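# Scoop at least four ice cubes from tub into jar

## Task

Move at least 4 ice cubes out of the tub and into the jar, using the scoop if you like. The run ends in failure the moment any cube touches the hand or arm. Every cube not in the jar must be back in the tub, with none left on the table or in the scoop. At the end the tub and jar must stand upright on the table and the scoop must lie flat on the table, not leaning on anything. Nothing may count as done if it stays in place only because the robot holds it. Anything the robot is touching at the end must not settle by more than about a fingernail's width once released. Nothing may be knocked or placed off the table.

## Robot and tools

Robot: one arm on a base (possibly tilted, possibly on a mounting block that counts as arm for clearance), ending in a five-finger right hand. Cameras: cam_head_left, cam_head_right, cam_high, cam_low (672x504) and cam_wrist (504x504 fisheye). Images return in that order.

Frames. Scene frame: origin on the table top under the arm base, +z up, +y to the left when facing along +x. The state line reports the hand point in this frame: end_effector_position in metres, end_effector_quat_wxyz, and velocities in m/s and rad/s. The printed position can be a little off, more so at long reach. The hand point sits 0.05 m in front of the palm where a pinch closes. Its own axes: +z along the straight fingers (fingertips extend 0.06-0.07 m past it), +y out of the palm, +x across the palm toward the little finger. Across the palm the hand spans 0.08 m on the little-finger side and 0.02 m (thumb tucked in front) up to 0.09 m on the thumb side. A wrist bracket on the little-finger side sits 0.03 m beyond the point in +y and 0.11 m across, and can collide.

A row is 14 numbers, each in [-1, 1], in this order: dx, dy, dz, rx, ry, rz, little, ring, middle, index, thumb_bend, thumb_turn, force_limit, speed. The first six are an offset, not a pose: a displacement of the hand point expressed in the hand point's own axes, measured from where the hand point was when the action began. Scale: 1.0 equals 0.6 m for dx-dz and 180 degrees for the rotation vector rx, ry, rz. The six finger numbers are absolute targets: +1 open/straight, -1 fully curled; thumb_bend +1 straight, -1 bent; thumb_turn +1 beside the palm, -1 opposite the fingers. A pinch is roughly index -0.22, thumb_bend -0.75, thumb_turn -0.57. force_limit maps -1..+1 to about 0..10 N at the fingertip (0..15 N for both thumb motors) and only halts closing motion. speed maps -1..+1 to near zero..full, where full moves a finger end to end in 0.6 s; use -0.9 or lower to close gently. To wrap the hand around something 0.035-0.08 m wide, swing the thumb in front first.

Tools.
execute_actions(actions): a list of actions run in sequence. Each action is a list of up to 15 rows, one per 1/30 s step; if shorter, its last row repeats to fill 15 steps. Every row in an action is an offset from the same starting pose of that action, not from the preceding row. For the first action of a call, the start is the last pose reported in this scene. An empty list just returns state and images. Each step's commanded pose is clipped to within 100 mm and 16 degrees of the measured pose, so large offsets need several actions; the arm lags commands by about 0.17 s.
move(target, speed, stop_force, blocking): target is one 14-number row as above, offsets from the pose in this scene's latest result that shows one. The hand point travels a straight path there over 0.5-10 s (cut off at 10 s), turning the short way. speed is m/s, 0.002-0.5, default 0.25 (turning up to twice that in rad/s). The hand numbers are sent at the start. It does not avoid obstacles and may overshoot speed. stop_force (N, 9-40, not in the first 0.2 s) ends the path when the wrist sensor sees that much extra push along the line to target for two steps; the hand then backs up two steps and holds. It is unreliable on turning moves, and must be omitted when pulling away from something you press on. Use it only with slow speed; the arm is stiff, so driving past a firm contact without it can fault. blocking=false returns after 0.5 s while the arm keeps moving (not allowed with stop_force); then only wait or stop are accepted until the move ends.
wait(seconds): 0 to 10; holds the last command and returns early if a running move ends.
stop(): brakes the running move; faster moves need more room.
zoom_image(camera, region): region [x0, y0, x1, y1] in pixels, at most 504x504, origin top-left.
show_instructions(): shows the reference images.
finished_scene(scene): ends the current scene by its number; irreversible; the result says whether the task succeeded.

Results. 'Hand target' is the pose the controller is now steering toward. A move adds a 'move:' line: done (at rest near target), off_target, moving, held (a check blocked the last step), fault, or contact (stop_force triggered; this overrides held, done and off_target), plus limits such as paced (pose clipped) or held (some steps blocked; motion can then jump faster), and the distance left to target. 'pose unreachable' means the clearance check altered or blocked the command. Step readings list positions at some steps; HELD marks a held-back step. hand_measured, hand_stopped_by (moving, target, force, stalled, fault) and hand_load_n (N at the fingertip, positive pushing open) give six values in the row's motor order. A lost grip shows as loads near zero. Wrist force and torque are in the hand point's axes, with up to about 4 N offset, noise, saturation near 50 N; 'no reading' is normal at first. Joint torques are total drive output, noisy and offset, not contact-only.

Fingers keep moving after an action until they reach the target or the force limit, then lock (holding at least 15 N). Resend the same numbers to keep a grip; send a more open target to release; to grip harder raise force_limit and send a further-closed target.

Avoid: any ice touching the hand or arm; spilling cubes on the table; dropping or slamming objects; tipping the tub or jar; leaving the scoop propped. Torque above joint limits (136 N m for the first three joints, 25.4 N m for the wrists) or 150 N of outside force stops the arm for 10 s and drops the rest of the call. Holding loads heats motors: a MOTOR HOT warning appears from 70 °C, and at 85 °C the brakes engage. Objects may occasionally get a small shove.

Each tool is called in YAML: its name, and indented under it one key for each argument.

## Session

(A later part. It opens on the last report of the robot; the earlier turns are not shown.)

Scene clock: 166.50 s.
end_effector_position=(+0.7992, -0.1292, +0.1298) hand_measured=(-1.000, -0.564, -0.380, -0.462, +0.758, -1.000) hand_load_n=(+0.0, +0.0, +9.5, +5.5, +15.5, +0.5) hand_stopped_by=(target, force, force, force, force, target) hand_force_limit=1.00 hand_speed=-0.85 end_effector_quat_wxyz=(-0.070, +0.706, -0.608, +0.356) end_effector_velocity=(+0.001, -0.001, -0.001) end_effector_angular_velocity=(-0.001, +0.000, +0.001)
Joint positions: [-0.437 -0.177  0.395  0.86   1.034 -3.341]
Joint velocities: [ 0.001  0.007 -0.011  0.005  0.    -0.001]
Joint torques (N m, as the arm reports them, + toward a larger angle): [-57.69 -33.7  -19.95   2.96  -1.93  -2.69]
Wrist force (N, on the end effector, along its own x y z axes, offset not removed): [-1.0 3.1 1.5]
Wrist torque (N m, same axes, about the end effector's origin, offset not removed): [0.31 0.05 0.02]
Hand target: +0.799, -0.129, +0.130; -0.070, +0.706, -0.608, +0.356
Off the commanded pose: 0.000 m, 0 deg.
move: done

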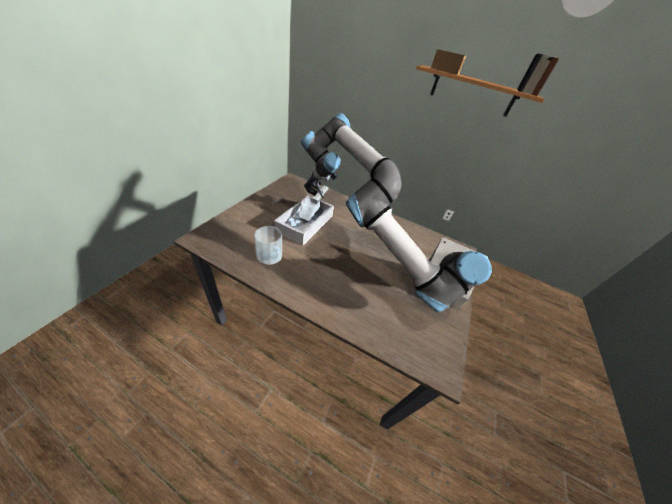

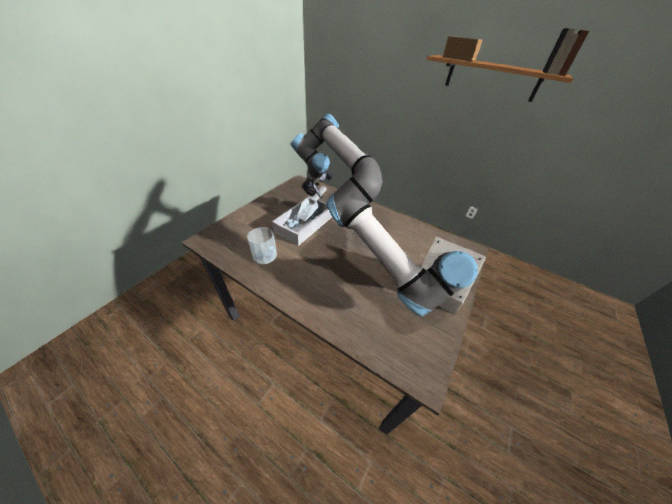

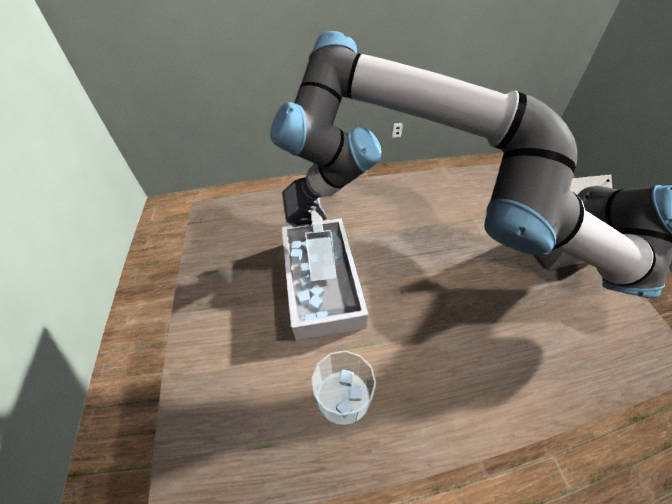

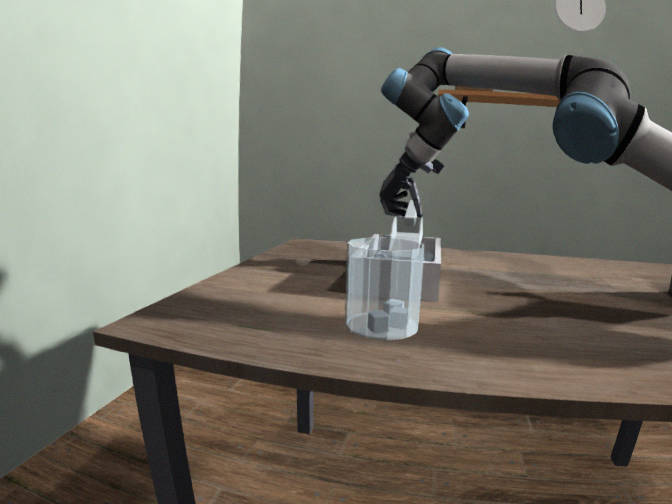

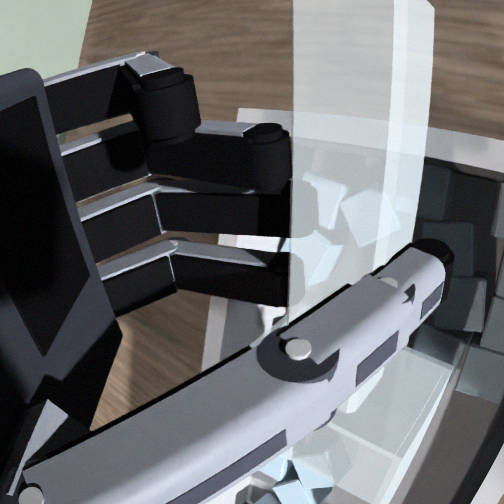

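move:
  target: [-0.004,0.046,0.05,0,0,0,-1,-1,-0.98,-1,-0.98,-1,1,-0.85]
  speed: 0.03

zoom_image:
  camera: "cam_high"
  region: [230,150,430,350]

Scene clock: 172.83 s.
end_effector_position=(+0.7945, -0.1439, +0.0921) hand_measured=(-1.000, -0.564, -0.380, -0.462, +0.758, -1.000) hand_load_n=(+0.0, +0.0, +9.0, +5.5, +15.5, +0.5) hand_stopped_by=(target, force, force, force, force, target) hand_force_limit=1.00 hand_speed=-0.85 end_effector_quat_wxyz=(-0.070, +0.706, -0.608, +0.356) end_effector_velocity=(+0.000, -0.001, +0.000) end_effector_angular_velocity=(-0.000, -0.002, +0.001)
Joint positions: [-0.419 -0.174  0.484  0.759  1.043 -3.323]
Joint velocities: [-0.001 -0.001  0.003 -0.004 -0.001  0.   ]
Joint torques (N m, as the arm reports them, + toward a larger angle): [-40.88 -33.48  -4.99  -1.21   2.97   2.69]
Wrist force (N, on the end effector, along its own x y z axes, offset not removed): [-1.3 2.7 3.1]
Wrist torque (N m, same axes, about the end effector's origin, offset not removed): [0.12 0.11 0.09]
Hand target: +0.794, -0.144, +0.092; -0.070, +0.706, -0.608, +0.356
Off the commanded pose: 0.000 m, 0 deg.
move: done

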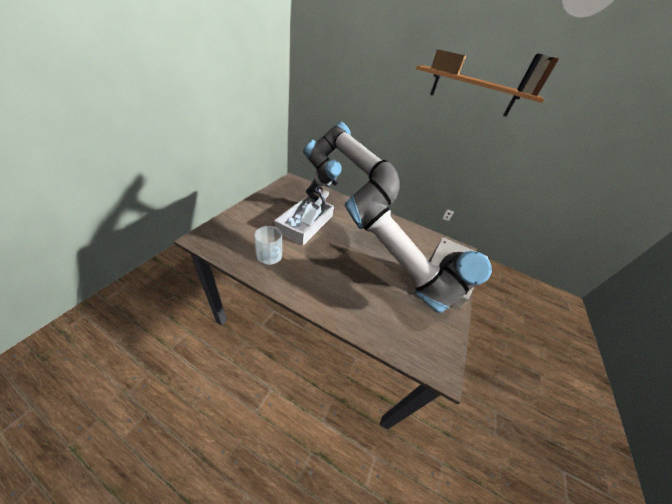

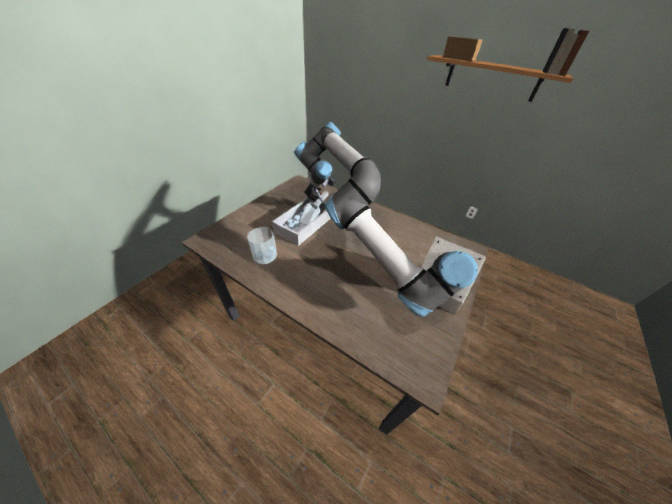

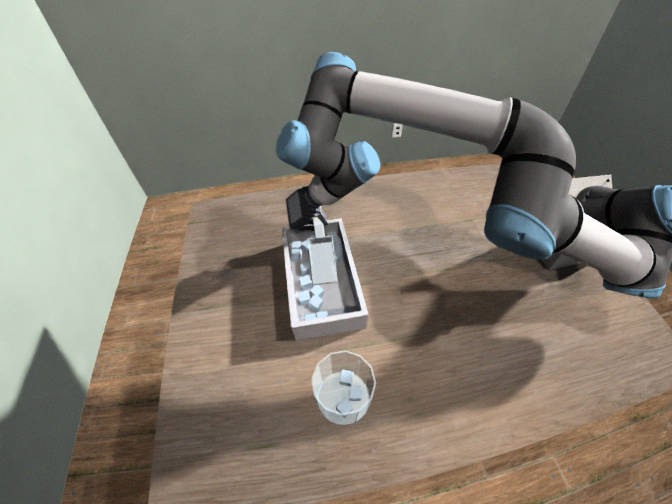

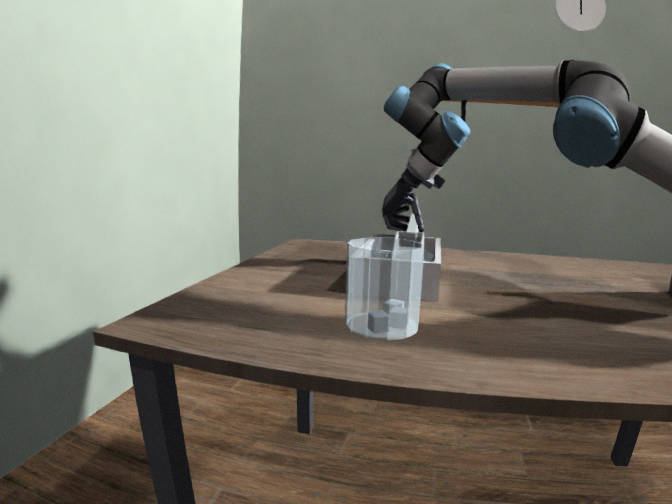

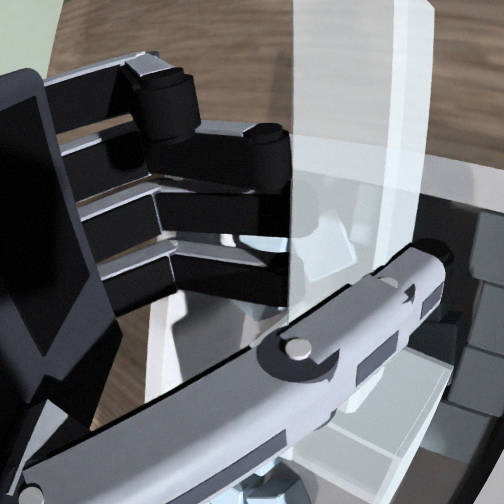

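Region (230, 150, 430, 350) of cam_high's 672x504 image, scaled by 2.520, with more detail than that image has.

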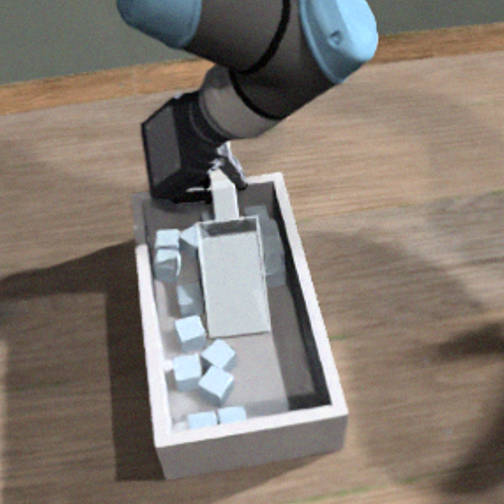

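move:
  target: [-0.081,-0.03,-0.007,0,0,0,-1,-1,-0.98,-1,-0.98,-1,1,-0.85]
  speed: 0.02

zoom_image:
  camera: "cam_high"
  region: [230,150,430,350]

Scene clock: 181.47 s.
end_effector_position=(+0.8062, -0.0939, +0.0845) hand_measured=(-1.000, -0.564, -0.380, -0.462, +0.758, -1.000) hand_load_n=(+0.0, +1.0, +9.0, +3.5, +15.5, -0.5) hand_stopped_by=(target, force, force, force, force, target) hand_force_limit=1.00 hand_speed=-0.85 end_effector_quat_wxyz=(-0.070, +0.706, -0.608, +0.356) end_effector_velocity=(-0.000, +0.001, +0.000) end_effector_angular_velocity=(+0.001, +0.000, -0.001)
Joint positions: [-0.359 -0.213  0.481  0.772  1.072 -3.264]
Joint velocities: [ 0.    -0.001  0.     0.001  0.     0.001]
Joint torques (N m, as the arm reports them, + toward a larger angle): [-40.9  -59.56 -20.34   2.86   2.95   2.42]
Wrist force (N, on the end effector, along its own x y z axes, offset not removed): [0.1 3.0 -0.8]
Wrist torque (N m, same axes, about the end effector's origin, offset not removed): [0.50 0.02 0.15]
Hand target: +0.806, -0.094, +0.085; -0.070, +0.706, -0.608, +0.356
Off the commanded pose: 0.000 m, 0 deg.
move: done

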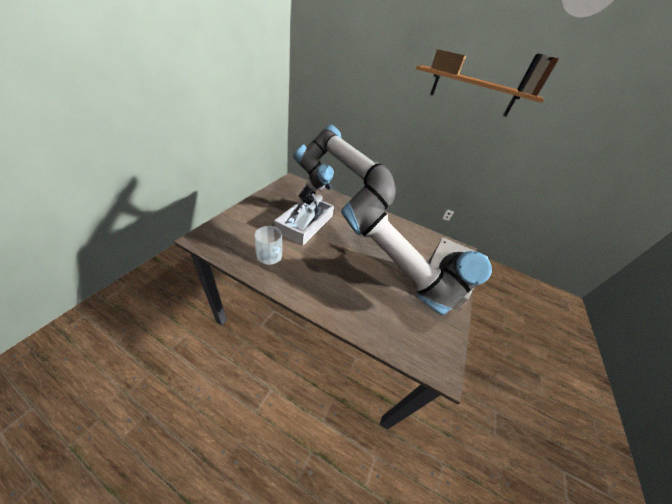

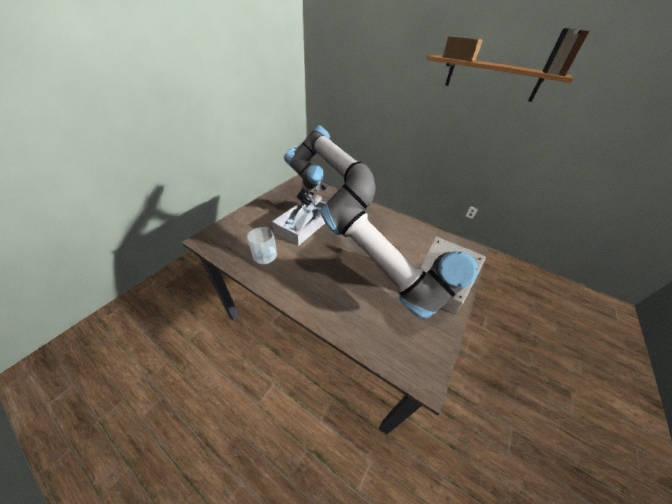

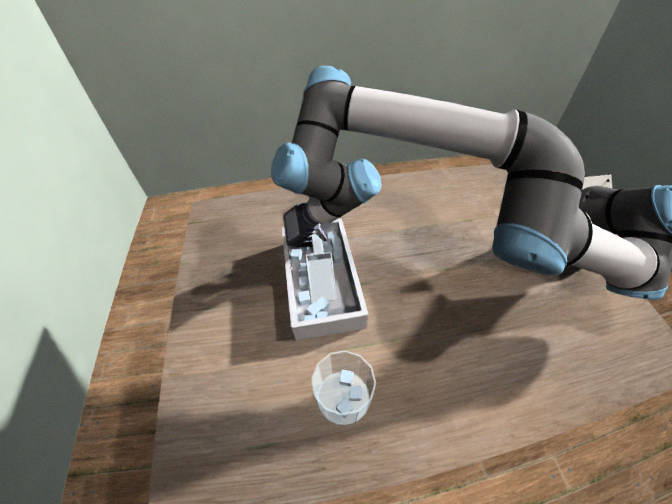

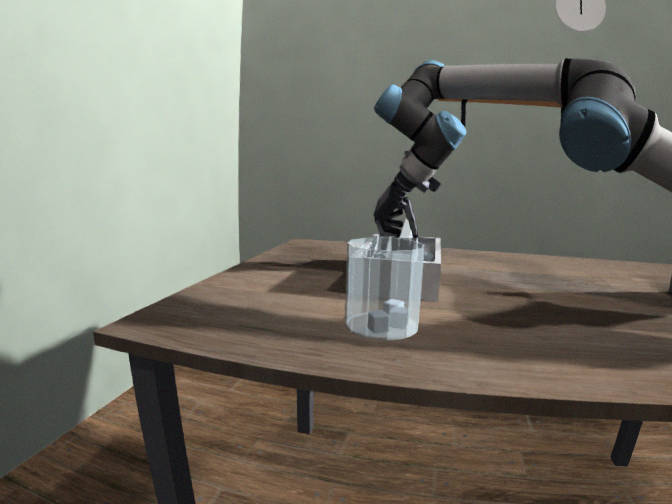

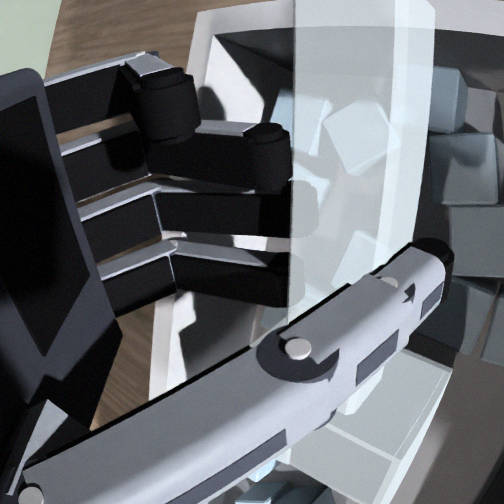

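Region (230, 150, 430, 350) of cam_high's 672x504 image, scaled by 2.520, with more detail than that image has.

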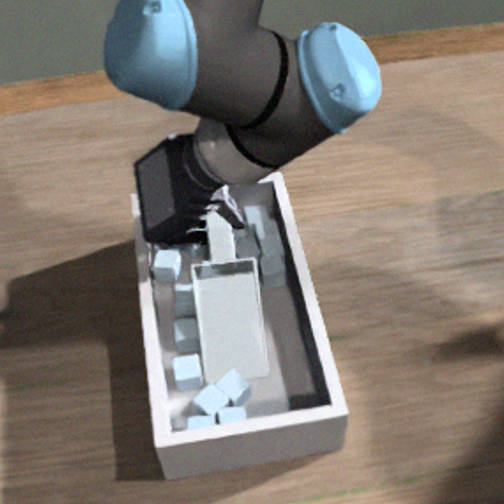

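Forward 4.5 cm, drifting -x 1 cm.

move:
  target: [-0.068,-0.005,-0.035,0,0,0,-1,-1,-0.98,-1,-0.98,-1,1,-0.85]
  speed: 0.015

zoom_image:
  camera: "cam_high"
  region: [230,150,430,350]

Scene clock: 191.27 s.
end_effector_position=(+0.7961, -0.0491, +0.0846) hand_measured=(-1.000, -0.564, -0.380, -0.462, +0.758, -1.000) hand_load_n=(+0.0, +1.0, +9.0, +4.5, +15.5, +0.0) hand_stopped_by=(target, force, force, force, force, target) hand_force_limit=1.00 hand_speed=-0.85 end_effector_quat_wxyz=(-0.070, +0.706, -0.608, +0.356) end_effector_velocity=(-0.001, +0.001, +0.000) end_effector_angular_velocity=(-0.000, -0.000, -0.001)
Joint positions: [-0.322 -0.325  0.626  0.721  1.091 -3.227]
Joint velocities: [ 0.001 -0.004  0.006 -0.002  0.001  0.001]
Joint torques (N m, as the arm reports them, + toward a larger angle): [-40.38 -57.25  -4.03  -1.38   2.97   2.66]
Wrist force (N, on the end effector, along its own x y z axes, offset not removed): [0.7 2.9 2.1]
Wrist torque (N m, same axes, about the end effector's origin, offset not removed): [0.30 -0.05 0.21]
Hand target: +0.796, -0.049, +0.085; -0.070, +0.706, -0.608, +0.356
Off the commanded pose: 0.000 m, 0 deg.
move: done

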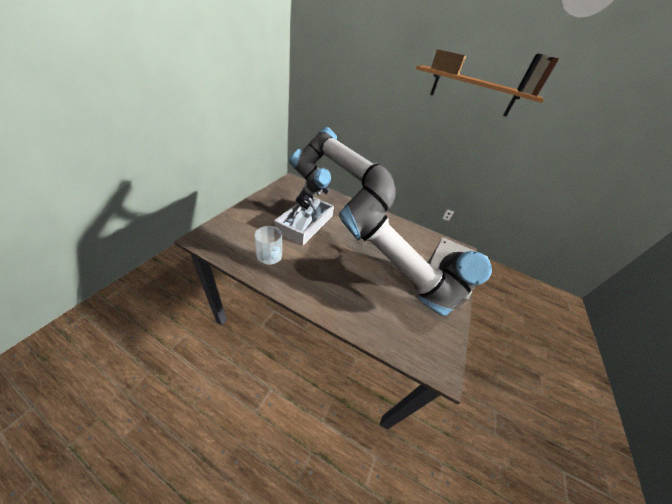

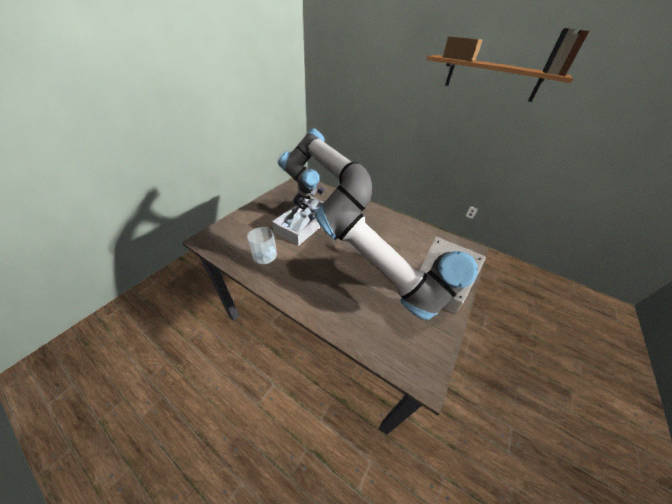

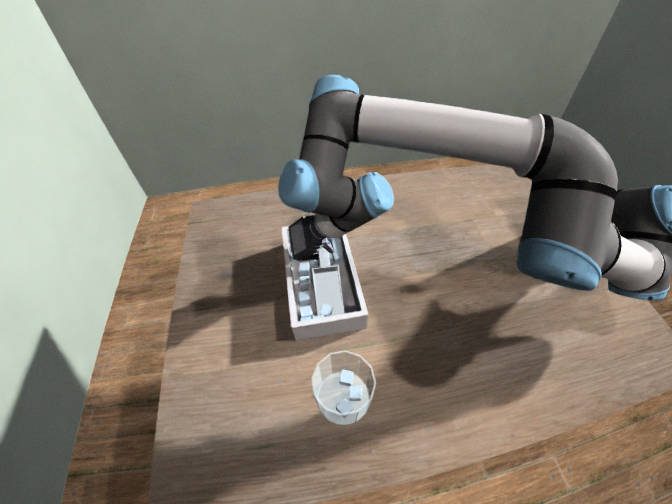

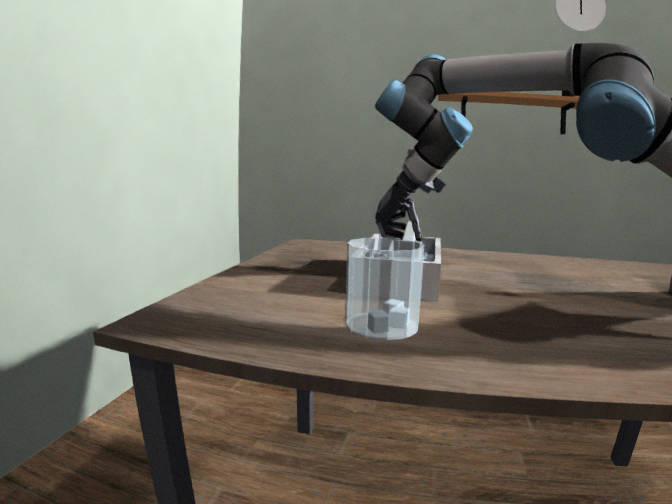

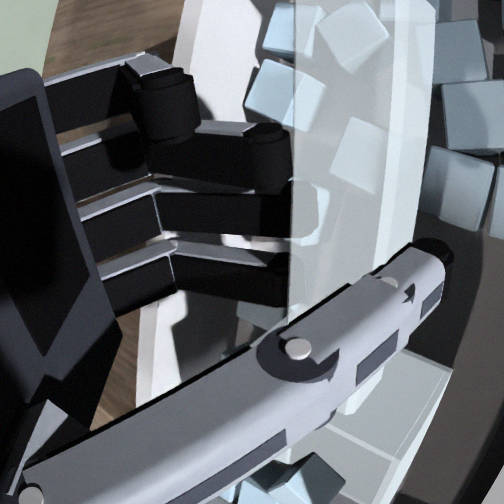

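Region (230, 150, 430, 350) of cam_high's 672x504 image, scaled by 2.520, with more detail than that image has.

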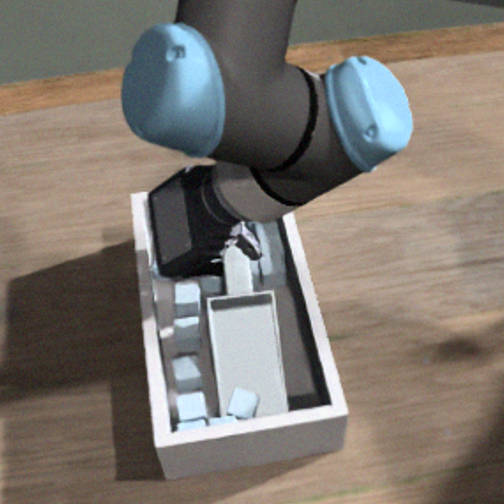

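Repeat sequence, drifting -x.

move:
  target: [-0.015,0.023,0.003,0,-0.046,0.032,-1,-1,-0.98,-1,-0.98,-1,1,-0.85]
  speed: 0.03

move:
  target: [-0.008,0.012,-0.012,0,-0.046,0.032,-1,-1,-0.98,-1,-0.98,-1,1,-0.85]
  speed: 0.03

zoom_image:
  camera: "cam_high"
  region: [230,150,430,350]

Scene clock: 201.40 s.
end_effector_position=(+0.7859, -0.0450, +0.0722) hand_measured=(-1.000, -0.564, -0.380, -0.462, +0.758, -1.000) hand_load_n=(+0.0, +0.0, +8.0, +5.0, +14.5, +1.0) hand_stopped_by=(target, force, force, force, force, target) hand_force_limit=1.00 hand_speed=-0.85 end_effector_quat_wxyz=(-0.131, +0.699, -0.636, +0.300) end_effector_velocity=(-0.000, -0.001, +0.000) end_effector_angular_velocity=(+0.005, -0.001, +0.000)
Joint positions: [-0.359 -0.301  0.66   0.693  0.929 -3.17 ]
Joint velocities: [-0.002  0.001  0.001 -0.002 -0.006  0.001]
Joint torques (N m, as the arm reports them, + toward a larger angle): [-57.43 -30.39  -5.15  -1.44  -2.26   2.66]
Wrist force (N, on the end effector, along its own x y z axes, offset not removed): [2.0 4.4 1.2]
Wrist torque (N m, same axes, about the end effector's origin, offset not removed): [0.64 -0.32 0.12]
Hand target: +0.786, -0.045, +0.072; -0.131, +0.699, -0.636, +0.300
Off the commanded pose: 0.000 m, 0 deg.
move: done

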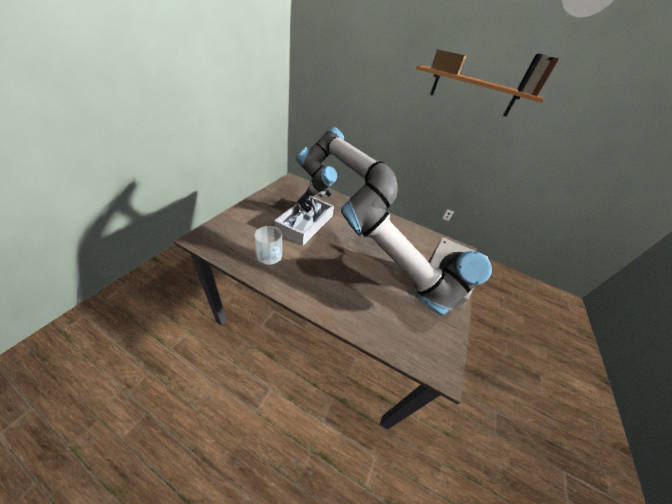

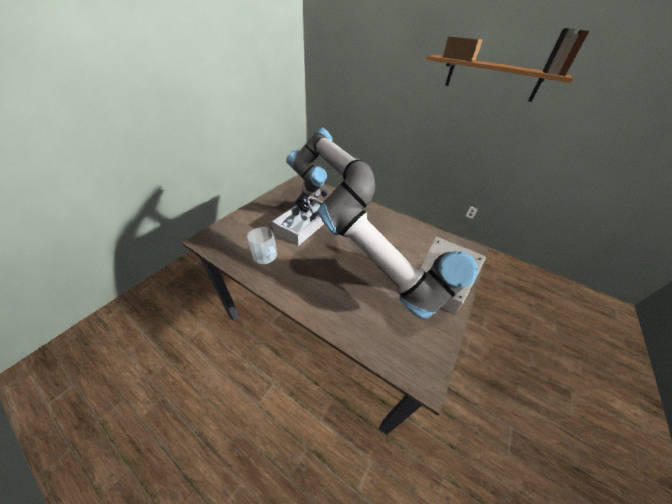

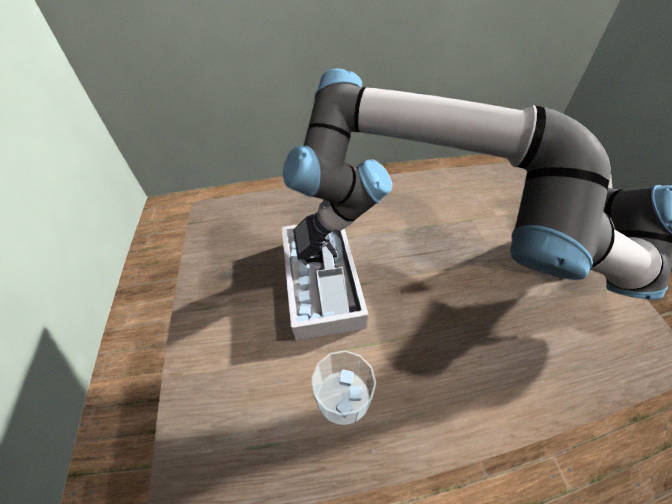

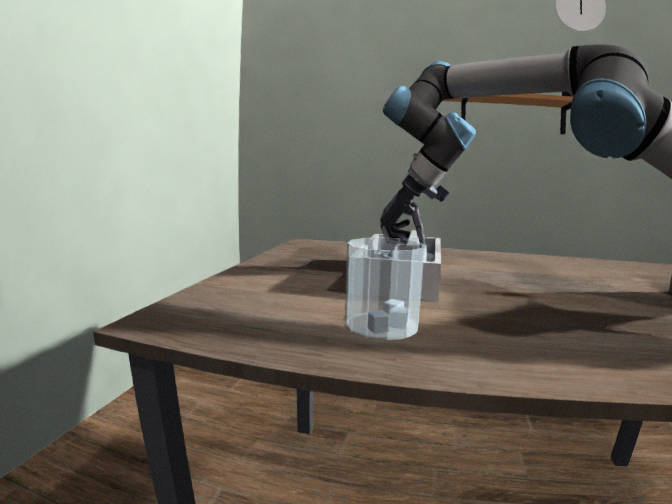

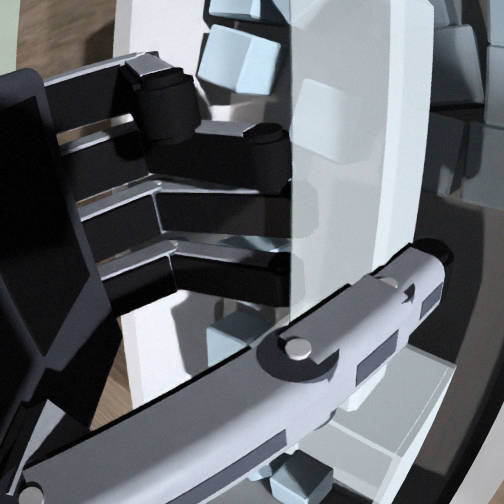

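Scene clock: 204.57 s.
end_effector_position=(+0.7758, -0.0401, +0.0725) hand_measured=(-1.000, -0.564, -0.380, -0.462, +0.758, -1.000) hand_load_n=(+0.0, +0.0, +8.0, +5.0, +14.5, +1.0) hand_stopped_by=(target, force, force, force, force, target) hand_force_limit=1.00 hand_speed=-0.85 end_effector_quat_wxyz=(-0.191, +0.686, -0.659, +0.242) end_effector_velocity=(+0.000, +0.002, -0.000) end_effector_angular_velocity=(+0.005, -0.000, +0.002)
Joint positions: [-0.402 -0.269  0.67   0.686  0.764 -3.121]
Joint velocities: [ 0.     0.    -0.001 -0.    -0.005  0.002]
Joint torques (N m, as the arm reports them, + toward a larger angle): [-56.42 -31.18  -5.18  -1.13  -2.39   2.83]
Wrist force (N, on the end effector, along its own x y z axes, offset not removed): [1.8 1.6 2.4]
Wrist torque (N m, same axes, about the end effector's origin, offset not removed): [0.05 -0.25 0.11]
Hand target: +0.776, -0.040, +0.072; -0.191, +0.686, -0.659, +0.242
Off the commanded pose: 0.000 m, 0 deg.
move: done

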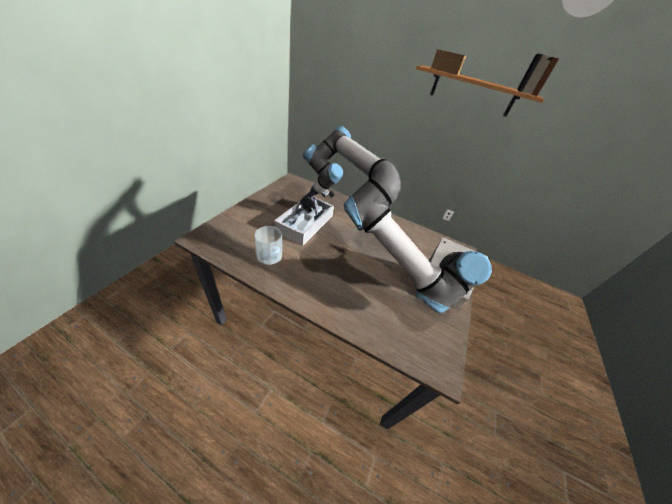

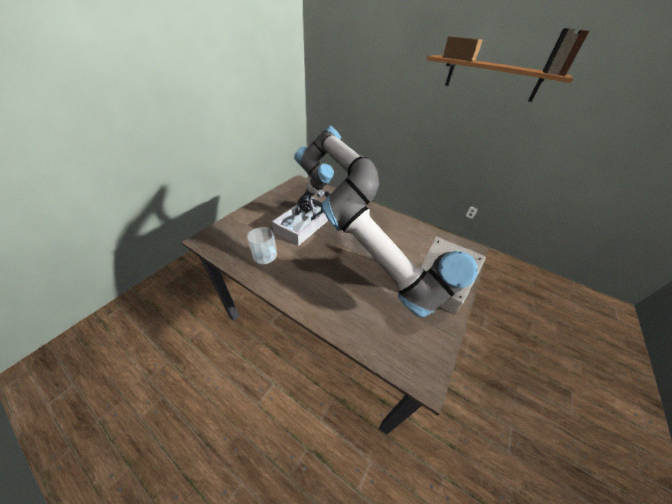

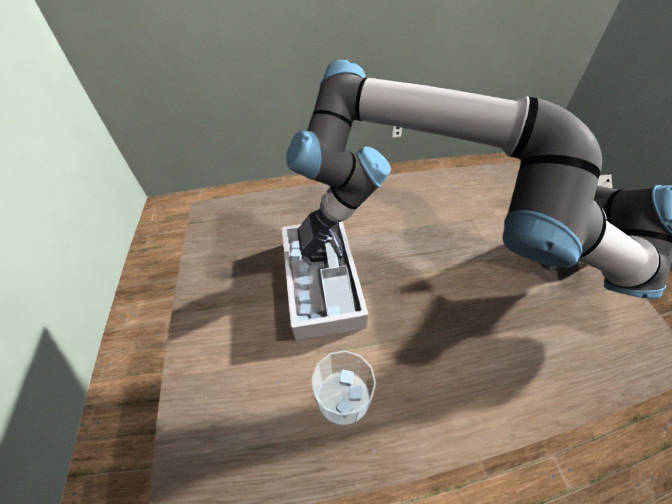

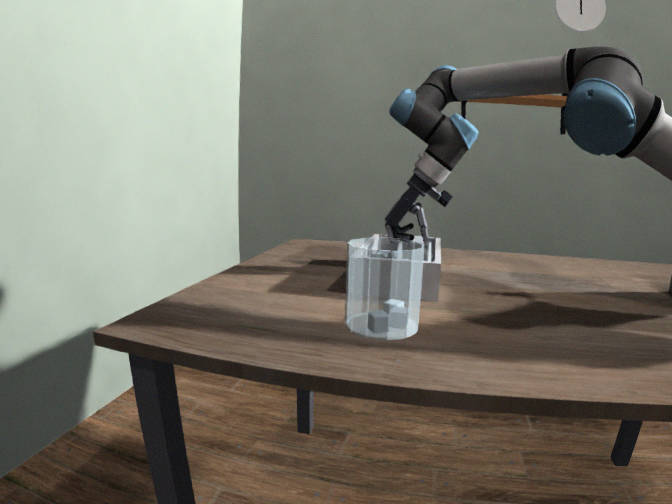

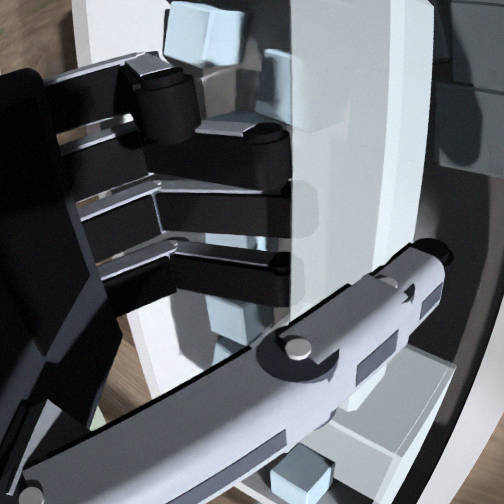

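Region (230, 150, 430, 350) of cam_high's 672x504 image, scaled by 2.520, with more detail than that image has.

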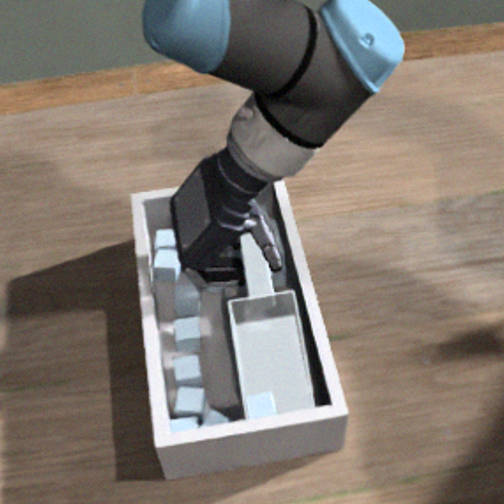

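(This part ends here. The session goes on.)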